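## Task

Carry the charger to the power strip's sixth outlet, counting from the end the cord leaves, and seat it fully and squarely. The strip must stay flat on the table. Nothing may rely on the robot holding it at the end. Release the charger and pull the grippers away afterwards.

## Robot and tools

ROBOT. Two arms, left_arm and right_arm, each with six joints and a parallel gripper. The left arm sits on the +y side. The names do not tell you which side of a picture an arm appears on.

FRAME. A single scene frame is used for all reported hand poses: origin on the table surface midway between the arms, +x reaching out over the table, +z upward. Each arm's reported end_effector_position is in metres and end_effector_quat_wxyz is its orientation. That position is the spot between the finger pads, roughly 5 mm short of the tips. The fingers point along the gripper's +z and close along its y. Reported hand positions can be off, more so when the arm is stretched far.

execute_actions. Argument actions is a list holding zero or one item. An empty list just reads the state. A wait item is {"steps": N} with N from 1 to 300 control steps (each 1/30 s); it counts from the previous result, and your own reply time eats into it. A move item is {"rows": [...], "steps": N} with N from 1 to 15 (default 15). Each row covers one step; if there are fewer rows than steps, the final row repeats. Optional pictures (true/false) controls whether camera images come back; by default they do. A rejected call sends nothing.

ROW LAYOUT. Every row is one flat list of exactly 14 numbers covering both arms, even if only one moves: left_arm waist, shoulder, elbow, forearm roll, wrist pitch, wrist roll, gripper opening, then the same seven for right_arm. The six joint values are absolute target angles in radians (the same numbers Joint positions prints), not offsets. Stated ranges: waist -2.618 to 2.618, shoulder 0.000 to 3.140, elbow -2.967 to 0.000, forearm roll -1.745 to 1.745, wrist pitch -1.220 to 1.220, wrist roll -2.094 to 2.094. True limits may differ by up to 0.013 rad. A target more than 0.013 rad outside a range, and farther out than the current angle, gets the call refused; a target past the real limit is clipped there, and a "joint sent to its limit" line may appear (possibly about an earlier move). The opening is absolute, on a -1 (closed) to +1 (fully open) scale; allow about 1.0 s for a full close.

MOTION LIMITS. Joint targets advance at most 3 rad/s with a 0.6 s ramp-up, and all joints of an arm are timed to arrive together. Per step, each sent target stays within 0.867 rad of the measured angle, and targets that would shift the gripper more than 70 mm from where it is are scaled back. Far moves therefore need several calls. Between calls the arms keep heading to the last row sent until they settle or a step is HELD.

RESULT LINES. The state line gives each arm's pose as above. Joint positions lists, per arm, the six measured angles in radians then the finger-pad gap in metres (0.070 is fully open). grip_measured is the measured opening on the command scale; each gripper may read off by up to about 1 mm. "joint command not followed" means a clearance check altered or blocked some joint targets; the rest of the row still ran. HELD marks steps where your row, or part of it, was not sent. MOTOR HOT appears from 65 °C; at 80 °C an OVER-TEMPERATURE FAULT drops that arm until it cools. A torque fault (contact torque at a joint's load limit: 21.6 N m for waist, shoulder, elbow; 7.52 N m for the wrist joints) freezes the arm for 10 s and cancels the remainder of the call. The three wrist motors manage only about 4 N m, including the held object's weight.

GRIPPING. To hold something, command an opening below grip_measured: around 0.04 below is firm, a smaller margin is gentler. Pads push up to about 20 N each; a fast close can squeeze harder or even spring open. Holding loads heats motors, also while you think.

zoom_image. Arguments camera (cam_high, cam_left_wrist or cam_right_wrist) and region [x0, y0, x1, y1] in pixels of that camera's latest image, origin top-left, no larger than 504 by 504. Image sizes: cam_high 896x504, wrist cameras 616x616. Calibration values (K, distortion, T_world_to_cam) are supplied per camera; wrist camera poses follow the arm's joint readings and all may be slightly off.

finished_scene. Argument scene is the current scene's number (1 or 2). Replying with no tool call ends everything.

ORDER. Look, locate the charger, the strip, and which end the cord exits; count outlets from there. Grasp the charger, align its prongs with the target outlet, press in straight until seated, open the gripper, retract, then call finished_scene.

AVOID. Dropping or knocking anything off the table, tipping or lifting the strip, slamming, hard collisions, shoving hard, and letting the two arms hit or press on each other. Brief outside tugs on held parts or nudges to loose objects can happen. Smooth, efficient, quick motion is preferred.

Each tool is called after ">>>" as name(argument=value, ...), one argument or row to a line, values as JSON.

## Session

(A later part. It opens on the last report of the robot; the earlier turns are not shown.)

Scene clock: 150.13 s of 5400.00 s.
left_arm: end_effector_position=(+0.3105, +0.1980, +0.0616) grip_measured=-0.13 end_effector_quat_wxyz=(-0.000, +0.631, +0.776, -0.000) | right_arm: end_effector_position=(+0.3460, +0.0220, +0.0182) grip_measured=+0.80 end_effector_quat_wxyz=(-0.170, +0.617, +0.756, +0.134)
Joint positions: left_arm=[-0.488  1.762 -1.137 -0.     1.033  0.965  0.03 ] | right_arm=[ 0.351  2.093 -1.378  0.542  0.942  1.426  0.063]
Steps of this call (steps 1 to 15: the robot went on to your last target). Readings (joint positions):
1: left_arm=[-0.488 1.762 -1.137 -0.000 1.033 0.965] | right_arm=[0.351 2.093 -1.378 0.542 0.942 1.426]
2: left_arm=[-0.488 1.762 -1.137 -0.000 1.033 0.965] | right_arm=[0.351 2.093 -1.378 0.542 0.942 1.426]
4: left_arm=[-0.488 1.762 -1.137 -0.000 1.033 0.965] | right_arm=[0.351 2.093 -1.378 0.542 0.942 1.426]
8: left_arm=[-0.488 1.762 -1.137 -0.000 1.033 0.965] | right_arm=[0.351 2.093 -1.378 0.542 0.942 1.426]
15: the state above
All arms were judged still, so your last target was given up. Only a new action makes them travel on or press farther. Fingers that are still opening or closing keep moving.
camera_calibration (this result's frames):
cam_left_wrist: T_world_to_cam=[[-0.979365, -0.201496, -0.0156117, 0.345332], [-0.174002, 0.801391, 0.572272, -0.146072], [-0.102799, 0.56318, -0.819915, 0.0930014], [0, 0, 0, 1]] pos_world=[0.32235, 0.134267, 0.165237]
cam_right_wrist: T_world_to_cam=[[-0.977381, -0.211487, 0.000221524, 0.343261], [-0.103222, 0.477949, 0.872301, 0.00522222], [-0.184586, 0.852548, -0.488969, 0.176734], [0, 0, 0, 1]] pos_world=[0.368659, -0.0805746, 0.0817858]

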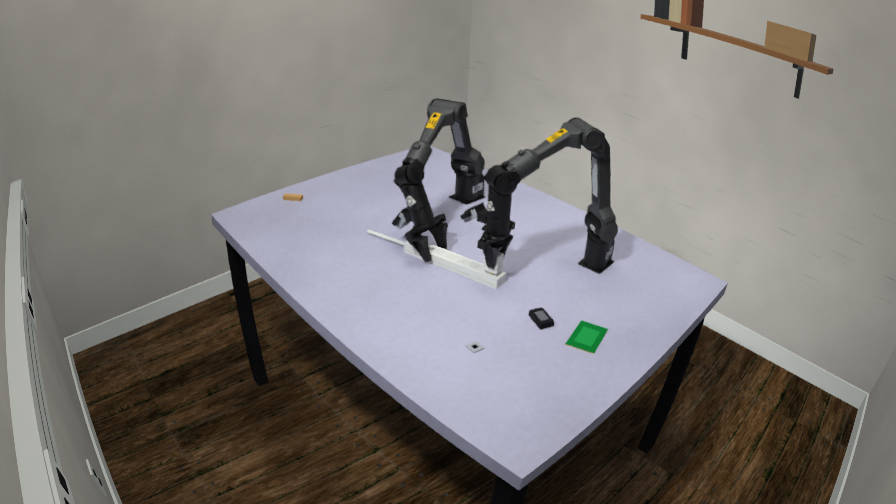

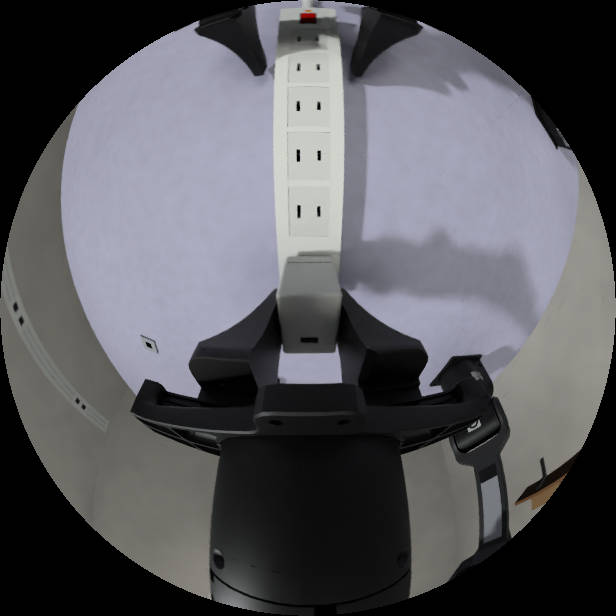

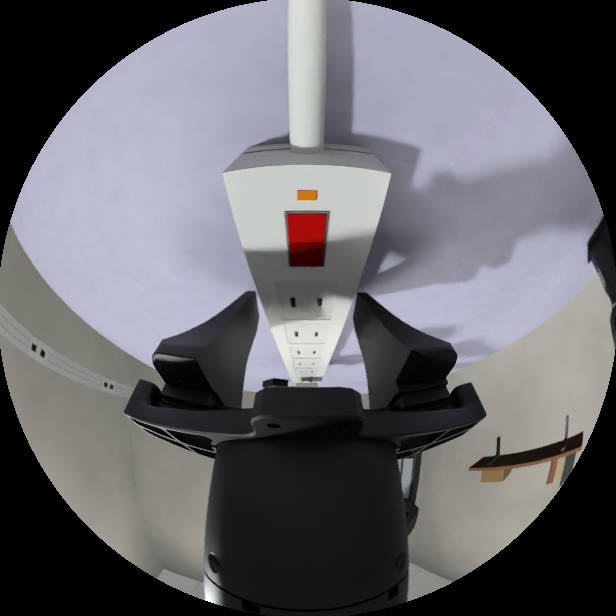

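>>> execute_actions(
  actions=[
    {"rows":[[-0.4886,1.7633,-1.1354,0,1.0298,0.9645,-0.19,0.3508,2.0927,-1.378,0.542,0.9425,1.426,0.8],[-0.4886,1.7643,-1.1339,0,1.0273,0.9645,-0.19,0.3508,2.0927,-1.378,0.542,0.9425,1.426,0.8],[-0.4886,1.7653,-1.1324,0,1.0249,0.9645,-0.19,0.3508,2.0927,-1.378,0.542,0.9425,1.426,0.8],[-0.4886,1.7663,-1.131,0,1.0224,0.9645,-0.19,0.3508,2.0927,-1.378,0.542,0.9425,1.426,0.8],[-0.4886,1.7673,-1.1295,0,1.02,0.9645,-0.19,0.3508,2.0927,-1.378,0.542,0.9425,1.426,0.8],[-0.4886,1.7683,-1.128,0,1.0175,0.9645,-0.19,0.3508,2.0927,-1.378,0.542,0.9425,1.426,0.8],[-0.4886,1.7693,-1.1266,0,1.0151,0.9645,-0.19,0.3508,2.0927,-1.378,0.542,0.9425,1.426,0.8],[-0.4886,1.7703,-1.1251,0,1.0126,0.9645,-0.19,0.3508,2.0927,-1.378,0.542,0.9425,1.426,0.8],[-0.4886,1.7713,-1.1236,0,1.0102,0.9645,-0.19,0.3508,2.0927,-1.378,0.542,0.9425,1.426,0.8],[-0.4886,1.7724,-1.1222,0,1.0077,0.9645,-0.19,0.3508,2.0927,-1.378,0.542,0.9425,1.426,0.8],[-0.4886,1.7734,-1.1207,0,1.0053,0.9645,-0.19,0.3508,2.0927,-1.378,0.542,0.9425,1.426,0.8],[-0.4886,1.7744,-1.1192,0,1.0028,0.9645,-0.19,0.3508,2.0927,-1.378,0.542,0.9425,1.426,0.8],[-0.4886,1.7755,-1.1178,0,1.0003,0.9645,-0.19,0.3508,2.0927,-1.378,0.542,0.9425,1.426,0.8],[-0.4886,1.7765,-1.1163,0,0.9978,0.9645,-0.19,0.3508,2.0927,-1.378,0.542,0.9425,1.426,0.8]],"steps":15},
  ],
  pictures=false,
)

>>> execute_actions(
  actions=[
    {"rows":[[-0.4886,1.7765,-1.1163,0,0.9978,0.9645,-0.19,0.3508,2.0927,-1.378,0.542,0.9425,1.426,0.8]],"steps":15},
  ],
)

>>> zoom_image(
  camera="cam_high",
  region=[460,235,525,295],
)

>>> zoom_image(
  camera="cam_right_wrist",
  region=[285,355,330,395],
)

Scene clock: 164.27 s of 5400.00 s.
left_arm: end_effector_position=(+0.3109, +0.1978, +0.0534) grip_measured=-0.13 end_effector_quat_wxyz=(+0.002, +0.631, +0.776, +0.001) | right_arm: end_effector_position=(+0.3460, +0.0220, +0.0182) grip_measured=+0.80 end_effector_quat_wxyz=(-0.170, +0.617, +0.756, +0.134)
Joint positions: left_arm=[-0.489  1.773 -1.117 -0.     0.997  0.965  0.03 ] | right_arm=[ 0.351  2.093 -1.378  0.542  0.942  1.426  0.063]
Steps of this call (steps 1 to 90: nothing new was sent; then 10.63 s passed at rest; steps 91 to 105: all 15 steps of this action). Readings (joint positions):
91: left_arm=[-0.489 1.762 -1.138 -0.000 1.034 0.965] | right_arm=[0.351 2.093 -1.378 0.542 0.942 1.426]
92: left_arm=[-0.489 1.762 -1.137 -0.000 1.031 0.965] | right_arm=[0.351 2.093 -1.378 0.542 0.942 1.426]
94: left_arm=[-0.489 1.762 -1.134 -0.000 1.026 0.965] | right_arm=[0.351 2.093 -1.378 0.542 0.942 1.426]
98: left_arm=[-0.489 1.764 -1.128 -0.000 1.018 0.965] | right_arm=[0.351 2.093 -1.378 0.542 0.942 1.426]
105: the state above

Scene clock: 164.77 s of 5400.00 s.
left_arm: end_effector_position=(+0.3108, +0.1978, +0.0531) grip_measured=-0.13 end_effector_quat_wxyz=(+0.001, +0.631, +0.776, +0.000) | right_arm: end_effector_position=(+0.3460, +0.0220, +0.0182) grip_measured=+0.80 end_effector_quat_wxyz=(-0.170, +0.617, +0.756, +0.134)
Joint positions: left_arm=[-0.489  1.774 -1.117 -0.     0.998  0.965  0.03 ] | right_arm=[ 0.351  2.093 -1.378  0.542  0.942  1.426  0.063]
Steps of this call (steps 1 to 15: all 15 steps of this action). Readings (joint positions):
1: left_arm=[-0.489 1.774 -1.117 -0.000 0.997 0.965] | right_arm=[0.351 2.093 -1.378 0.542 0.942 1.426]
2: left_arm=[-0.489 1.774 -1.117 -0.000 0.997 0.965] | right_arm=[0.351 2.093 -1.378 0.542 0.942 1.426]
4: left_arm=[-0.489 1.774 -1.117 -0.000 0.997 0.965] | right_arm=[0.351 2.093 -1.378 0.542 0.942 1.426]
8: left_arm=[-0.489 1.774 -1.117 -0.000 0.997 0.965] | right_arm=[0.351 2.093 -1.378 0.542 0.942 1.426]
15: the state above
camera_calibration (this result's frames):
cam_left_wrist: T_world_to_cam=[[-0.97939, -0.201147, -0.018291, 0.345474], [-0.175411, 0.802182, 0.570731, -0.140723], [-0.100128, 0.562177, -0.820933, 0.0856467], [0, 0, 0, 1]] pos_world=[0.322245, 0.134228, 0.156944]
cam_right_wrist: T_world_to_cam=[[-0.977381, -0.211487, 0.000221216, 0.343261], [-0.103222, 0.477949, 0.872301, 0.00522231], [-0.184586, 0.852548, -0.488969, 0.176734], [0, 0, 0, 1]] pos_world=[0.368659, -0.0805747, 0.0817858]

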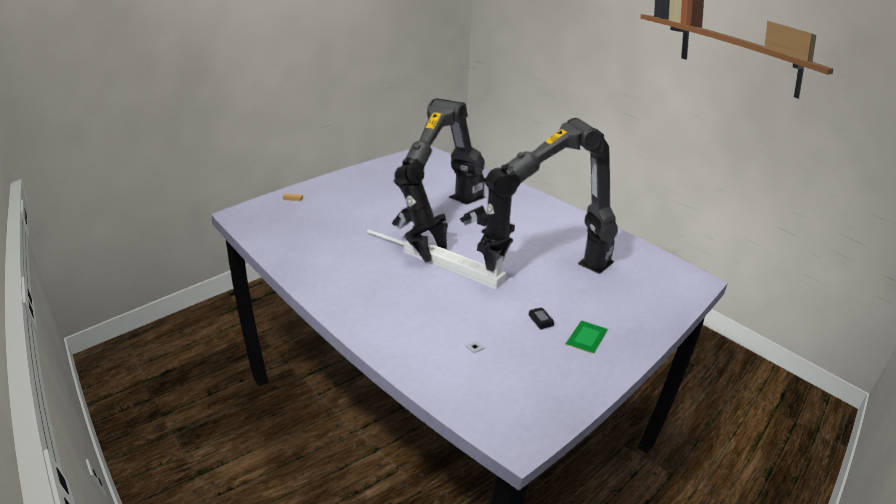

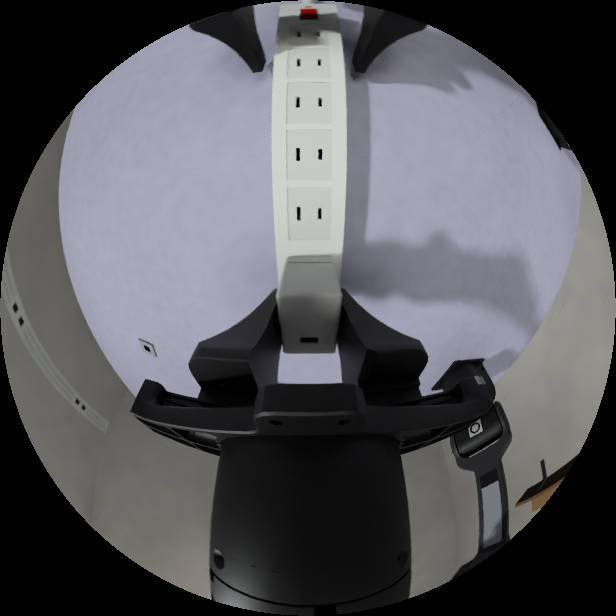

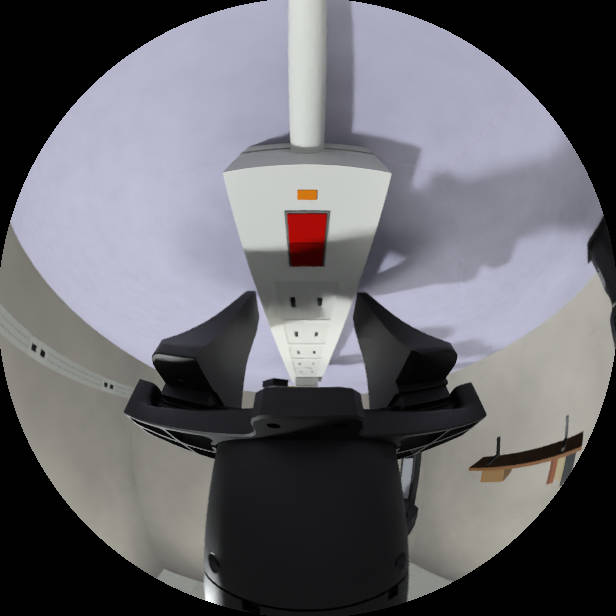

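Region (460, 235, 525, 295) of cam_high's 896x504 image, scaled by 7.754, with more detail than that image has; it fills the top 465 rows of this view, and the rest is white.

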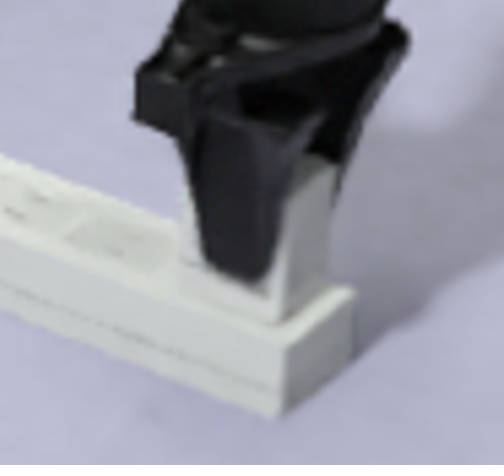

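Region (285, 355, 330, 395) of cam_right_wrist's 616x616 image, scaled by 11.200, with more detail than that image has.

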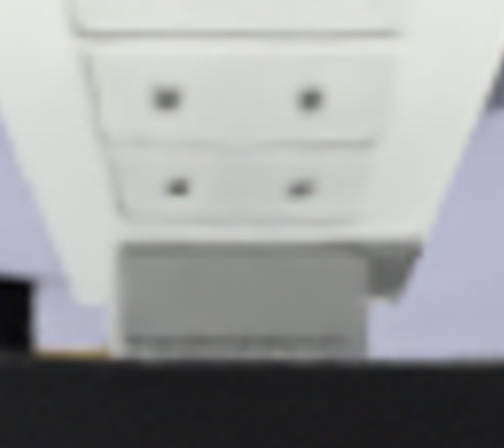

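Seated. Release and retreat.

>>> execute_actions(
  actions=[
    {"rows":[[-0.4886,1.7744,-1.1185,0,1.002,0.9645,0.5,0.289,2.0258,-1.431,0.5,1.072,1.429,0.8]],"steps":12},
  ],
  pictures=false,
)

>>> execute_actions(
  actions=[
    {"rows":[[-0.4886,1.712,-1.232,0,1.178,0.9645,0.5,0.289,1.9,-1.431,0.5,1.072,1.429,0.8]],"steps":13},
  ],
  pictures=false,
)

>>> execute_actions(
  actions=[
    {"rows":[[-0.4886,1.6,-1.232,0,1.2,0.9645,0.5,0.0,1.5,-1.2,0.3,1.1,1.43,0.8]],"steps":8},
  ],
  pictures=false,
)

>>> execute_actions(
  actions=[
    {"rows":[[-0.1,1.45,-1.2,0,1.2,0.9645,0.5,0.0,1.5,-1.2,0.3,1.1,1.43,0.8]],"steps":15},
  ],
  pictures=false,
)

>>> execute_actions(
  actions=[
    {"steps":15},
  ],
)

>>> zoom_image(
  camera="cam_high",
  region=[390,210,530,300],
)

Scene clock: 173.57 s of 5400.00 s.
left_arm: end_effector_position=(+0.3096, +0.1983, +0.0507) grip_measured=+0.50 end_effector_quat_wxyz=(-0.004, +0.631, +0.776, -0.001) | right_arm: end_effector_position=(+0.3539, -0.0016, +0.0573) grip_measured=+0.80 end_effector_quat_wxyz=(-0.168, +0.612, +0.760, +0.137)
Joint positions: left_arm=[-0.489  1.782 -1.117 -0.     1.001  0.964  0.052] | right_arm=[ 0.287  2.024 -1.433  0.499  1.073  1.429  0.063]
Steps of this call (steps 1 to 15: the robot went on to your last target; steps 16 to 90: nothing new was sent; then 5.40 s passed at rest; steps 91 to 102: all 12 steps of this action). Readings (joint positions):
91: left_arm=[-0.489 1.776 -1.116 -0.000 0.997 0.964] | right_arm=[0.351 2.093 -1.378 0.542 0.943 1.426]
92: left_arm=[-0.489 1.782 -1.111 -0.000 0.997 0.964] | right_arm=[0.350 2.091 -1.379 0.542 0.945 1.426]
94: left_arm=[-0.489 1.789 -1.108 -0.000 0.998 0.964] | right_arm=[0.338 2.079 -1.388 0.535 0.970 1.426]
98: left_arm=[-0.489 1.788 -1.113 -0.000 1.000 0.964] | right_arm=[0.295 2.031 -1.427 0.504 1.059 1.428]
102: the state above

Scene clock: 174.00 s of 5400.00 s.
left_arm: end_effector_position=(+0.3106, +0.1979, +0.1007) grip_measured=+0.50 end_effector_quat_wxyz=(+0.001, +0.631, +0.776, +0.000) | right_arm: end_effector_position=(+0.3580, +0.0006, +0.1069) grip_measured=+0.80 end_effector_quat_wxyz=(-0.135, +0.599, +0.766, +0.187)
Joint positions: left_arm=[-0.489  1.71  -1.233 -0.     1.179  0.964  0.052] | right_arm=[ 0.289  1.899 -1.431  0.5    1.072  1.429  0.063]
Steps of this call (steps 1 to 13: all 13 steps of this action). Readings (joint positions):
1: left_arm=[-0.489 1.781 -1.117 -0.000 1.001 0.964] | right_arm=[0.287 2.025 -1.433 0.499 1.072 1.429]
2: left_arm=[-0.489 1.779 -1.119 -0.000 1.005 0.964] | right_arm=[0.288 2.023 -1.432 0.499 1.072 1.429]
4: left_arm=[-0.489 1.769 -1.136 -0.000 1.030 0.964] | right_arm=[0.288 2.000 -1.431 0.499 1.072 1.429]
8: left_arm=[-0.489 1.728 -1.206 -0.000 1.136 0.964] | right_arm=[0.289 1.910 -1.431 0.500 1.072 1.429]
13: the state above

Scene clock: 174.27 s of 5400.00 s.
left_arm: end_effector_position=(+0.3067, +0.1995, +0.1334) grip_measured=+0.50 end_effector_quat_wxyz=(+0.041, +0.630, +0.775, +0.012) | right_arm: end_effector_position=(+0.3554, -0.0545, +0.1333) grip_measured=+0.80 end_effector_quat_wxyz=(-0.087, +0.624, +0.752, +0.193)
Joint positions: left_arm=[-0.489  1.604 -1.232 -0.     1.199  0.964  0.053] | right_arm=[ 0.186  1.756 -1.348  0.428  1.082  1.429  0.063]
Steps of this call (steps 1 to 8: all 8 steps of this action). Readings (joint positions):
1: left_arm=[-0.489 1.710 -1.233 -0.000 1.179 0.964] | right_arm=[0.289 1.900 -1.431 0.500 1.072 1.429]
2: left_arm=[-0.489 1.708 -1.233 -0.000 1.179 0.964] | right_arm=[0.288 1.898 -1.430 0.500 1.072 1.429]
4: left_arm=[-0.489 1.687 -1.231 -0.000 1.182 0.964] | right_arm=[0.271 1.874 -1.415 0.488 1.073 1.429]
8: the state above

Scene clock: 174.77 s of 5400.00 s.
left_arm: end_effector_position=(+0.3190, +0.3139, +0.1711) grip_measured=+0.50 end_effector_quat_wxyz=(+0.091, +0.473, +0.875, +0.046) | right_arm: end_effector_position=(+0.3286, -0.1466, +0.1697) grip_measured=+0.80 end_effector_quat_wxyz=(+0.000, +0.670, +0.718, +0.189)
Joint positions: left_arm=[-0.115  1.454 -1.201 -0.     1.2    0.964  0.052] | right_arm=[-0.     1.5   -1.199  0.3    1.1    1.43   0.063]
Steps of this call (steps 1 to 15: all 15 steps of this action). Readings (joint positions):
1: left_arm=[-0.489 1.597 -1.232 -0.000 1.200 0.964] | right_arm=[0.159 1.718 -1.327 0.409 1.084 1.429]
2: left_arm=[-0.486 1.592 -1.232 -0.000 1.200 0.964] | right_arm=[0.132 1.682 -1.306 0.390 1.087 1.430]
4: left_arm=[-0.461 1.575 -1.230 -0.000 1.200 0.964] | right_arm=[0.078 1.608 -1.263 0.354 1.092 1.430]
8: left_arm=[-0.342 1.521 -1.221 -0.000 1.200 0.964] | right_arm=[0.008 1.512 -1.207 0.306 1.100 1.430]
15: the state above

Scene clock: 175.27 s of 5400.00 s.
left_arm: end_effector_position=(+0.3185, +0.3183, +0.1722) grip_measured=+0.50 end_effector_quat_wxyz=(+0.093, +0.467, +0.878, +0.048) | right_arm: end_effector_position=(+0.3288, -0.1464, +0.1699) grip_measured=+0.80 end_effector_quat_wxyz=(+0.001, +0.670, +0.718, +0.190)
Joint positions: left_arm=[-0.1    1.449 -1.2   -0.     1.2    0.965  0.053] | right_arm=[-0.     1.5   -1.2    0.3    1.1    1.43   0.063]
Steps of this call (steps 1 to 15: the robot went on to your last target). Readings (joint positions):
1: left_arm=[-0.104 1.451 -1.200 -0.000 1.200 0.964] | right_arm=[-0.000 1.500 -1.199 0.300 1.100 1.430]
2: left_arm=[-0.099 1.449 -1.200 -0.000 1.200 0.964] | right_arm=[-0.000 1.500 -1.199 0.300 1.100 1.430]
4: left_arm=[-0.100 1.449 -1.200 -0.000 1.200 0.965] | right_arm=[-0.000 1.500 -1.199 0.300 1.100 1.430]
8: left_arm=[-0.100 1.449 -1.200 -0.000 1.200 0.965] | right_arm=[-0.000 1.500 -1.199 0.300 1.100 1.430]
15: the state above
camera_calibration (this result's frames):
cam_left_wrist: T_world_to_cam=[[-0.809162, -0.557374, -0.185989, 0.467498], [-0.572697, 0.677304, 0.46182, -0.118894], [-0.131436, 0.480202, -0.867255, 0.160477], [0, 0, 0, 1]] pos_world=[0.331283, 0.264037, 0.281031]
cam_right_wrist: T_world_to_cam=[[-0.959925, -0.0406813, -0.27729, 0.357243], [-0.241401, 0.622649, 0.744334, 0.0399145], [0.142374, 0.781443, -0.607517, 0.293588], [0, 0, 0, 1]] pos_world=[0.310762, -0.239742, 0.24771]

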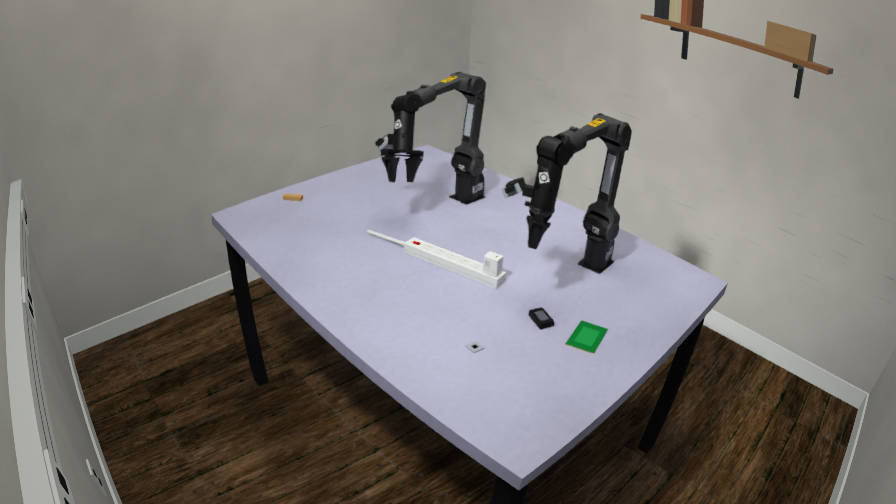

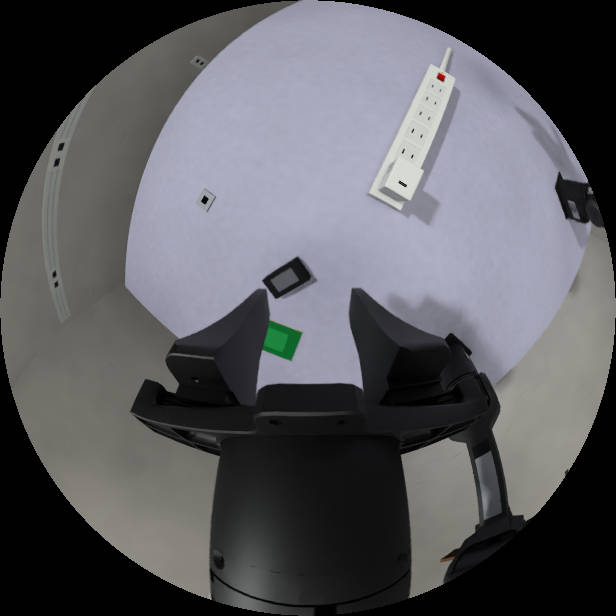

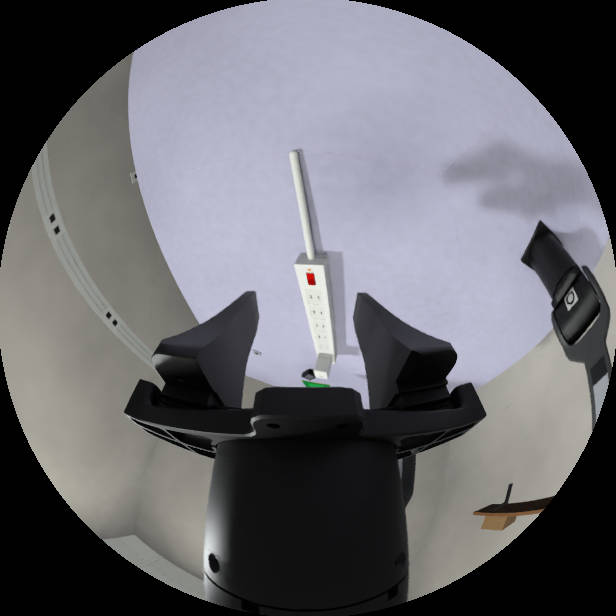

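Region (390, 210, 530, 300) of cam_high's 896x504 image, scaled by 3.600, with more detail than that image has; it fills the top 324 rows of this view, and the rest is white.

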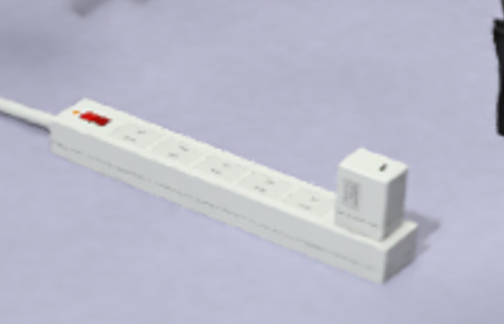

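>>> finished_scene(
  scene=2,
)

The scene is finished: the task was done.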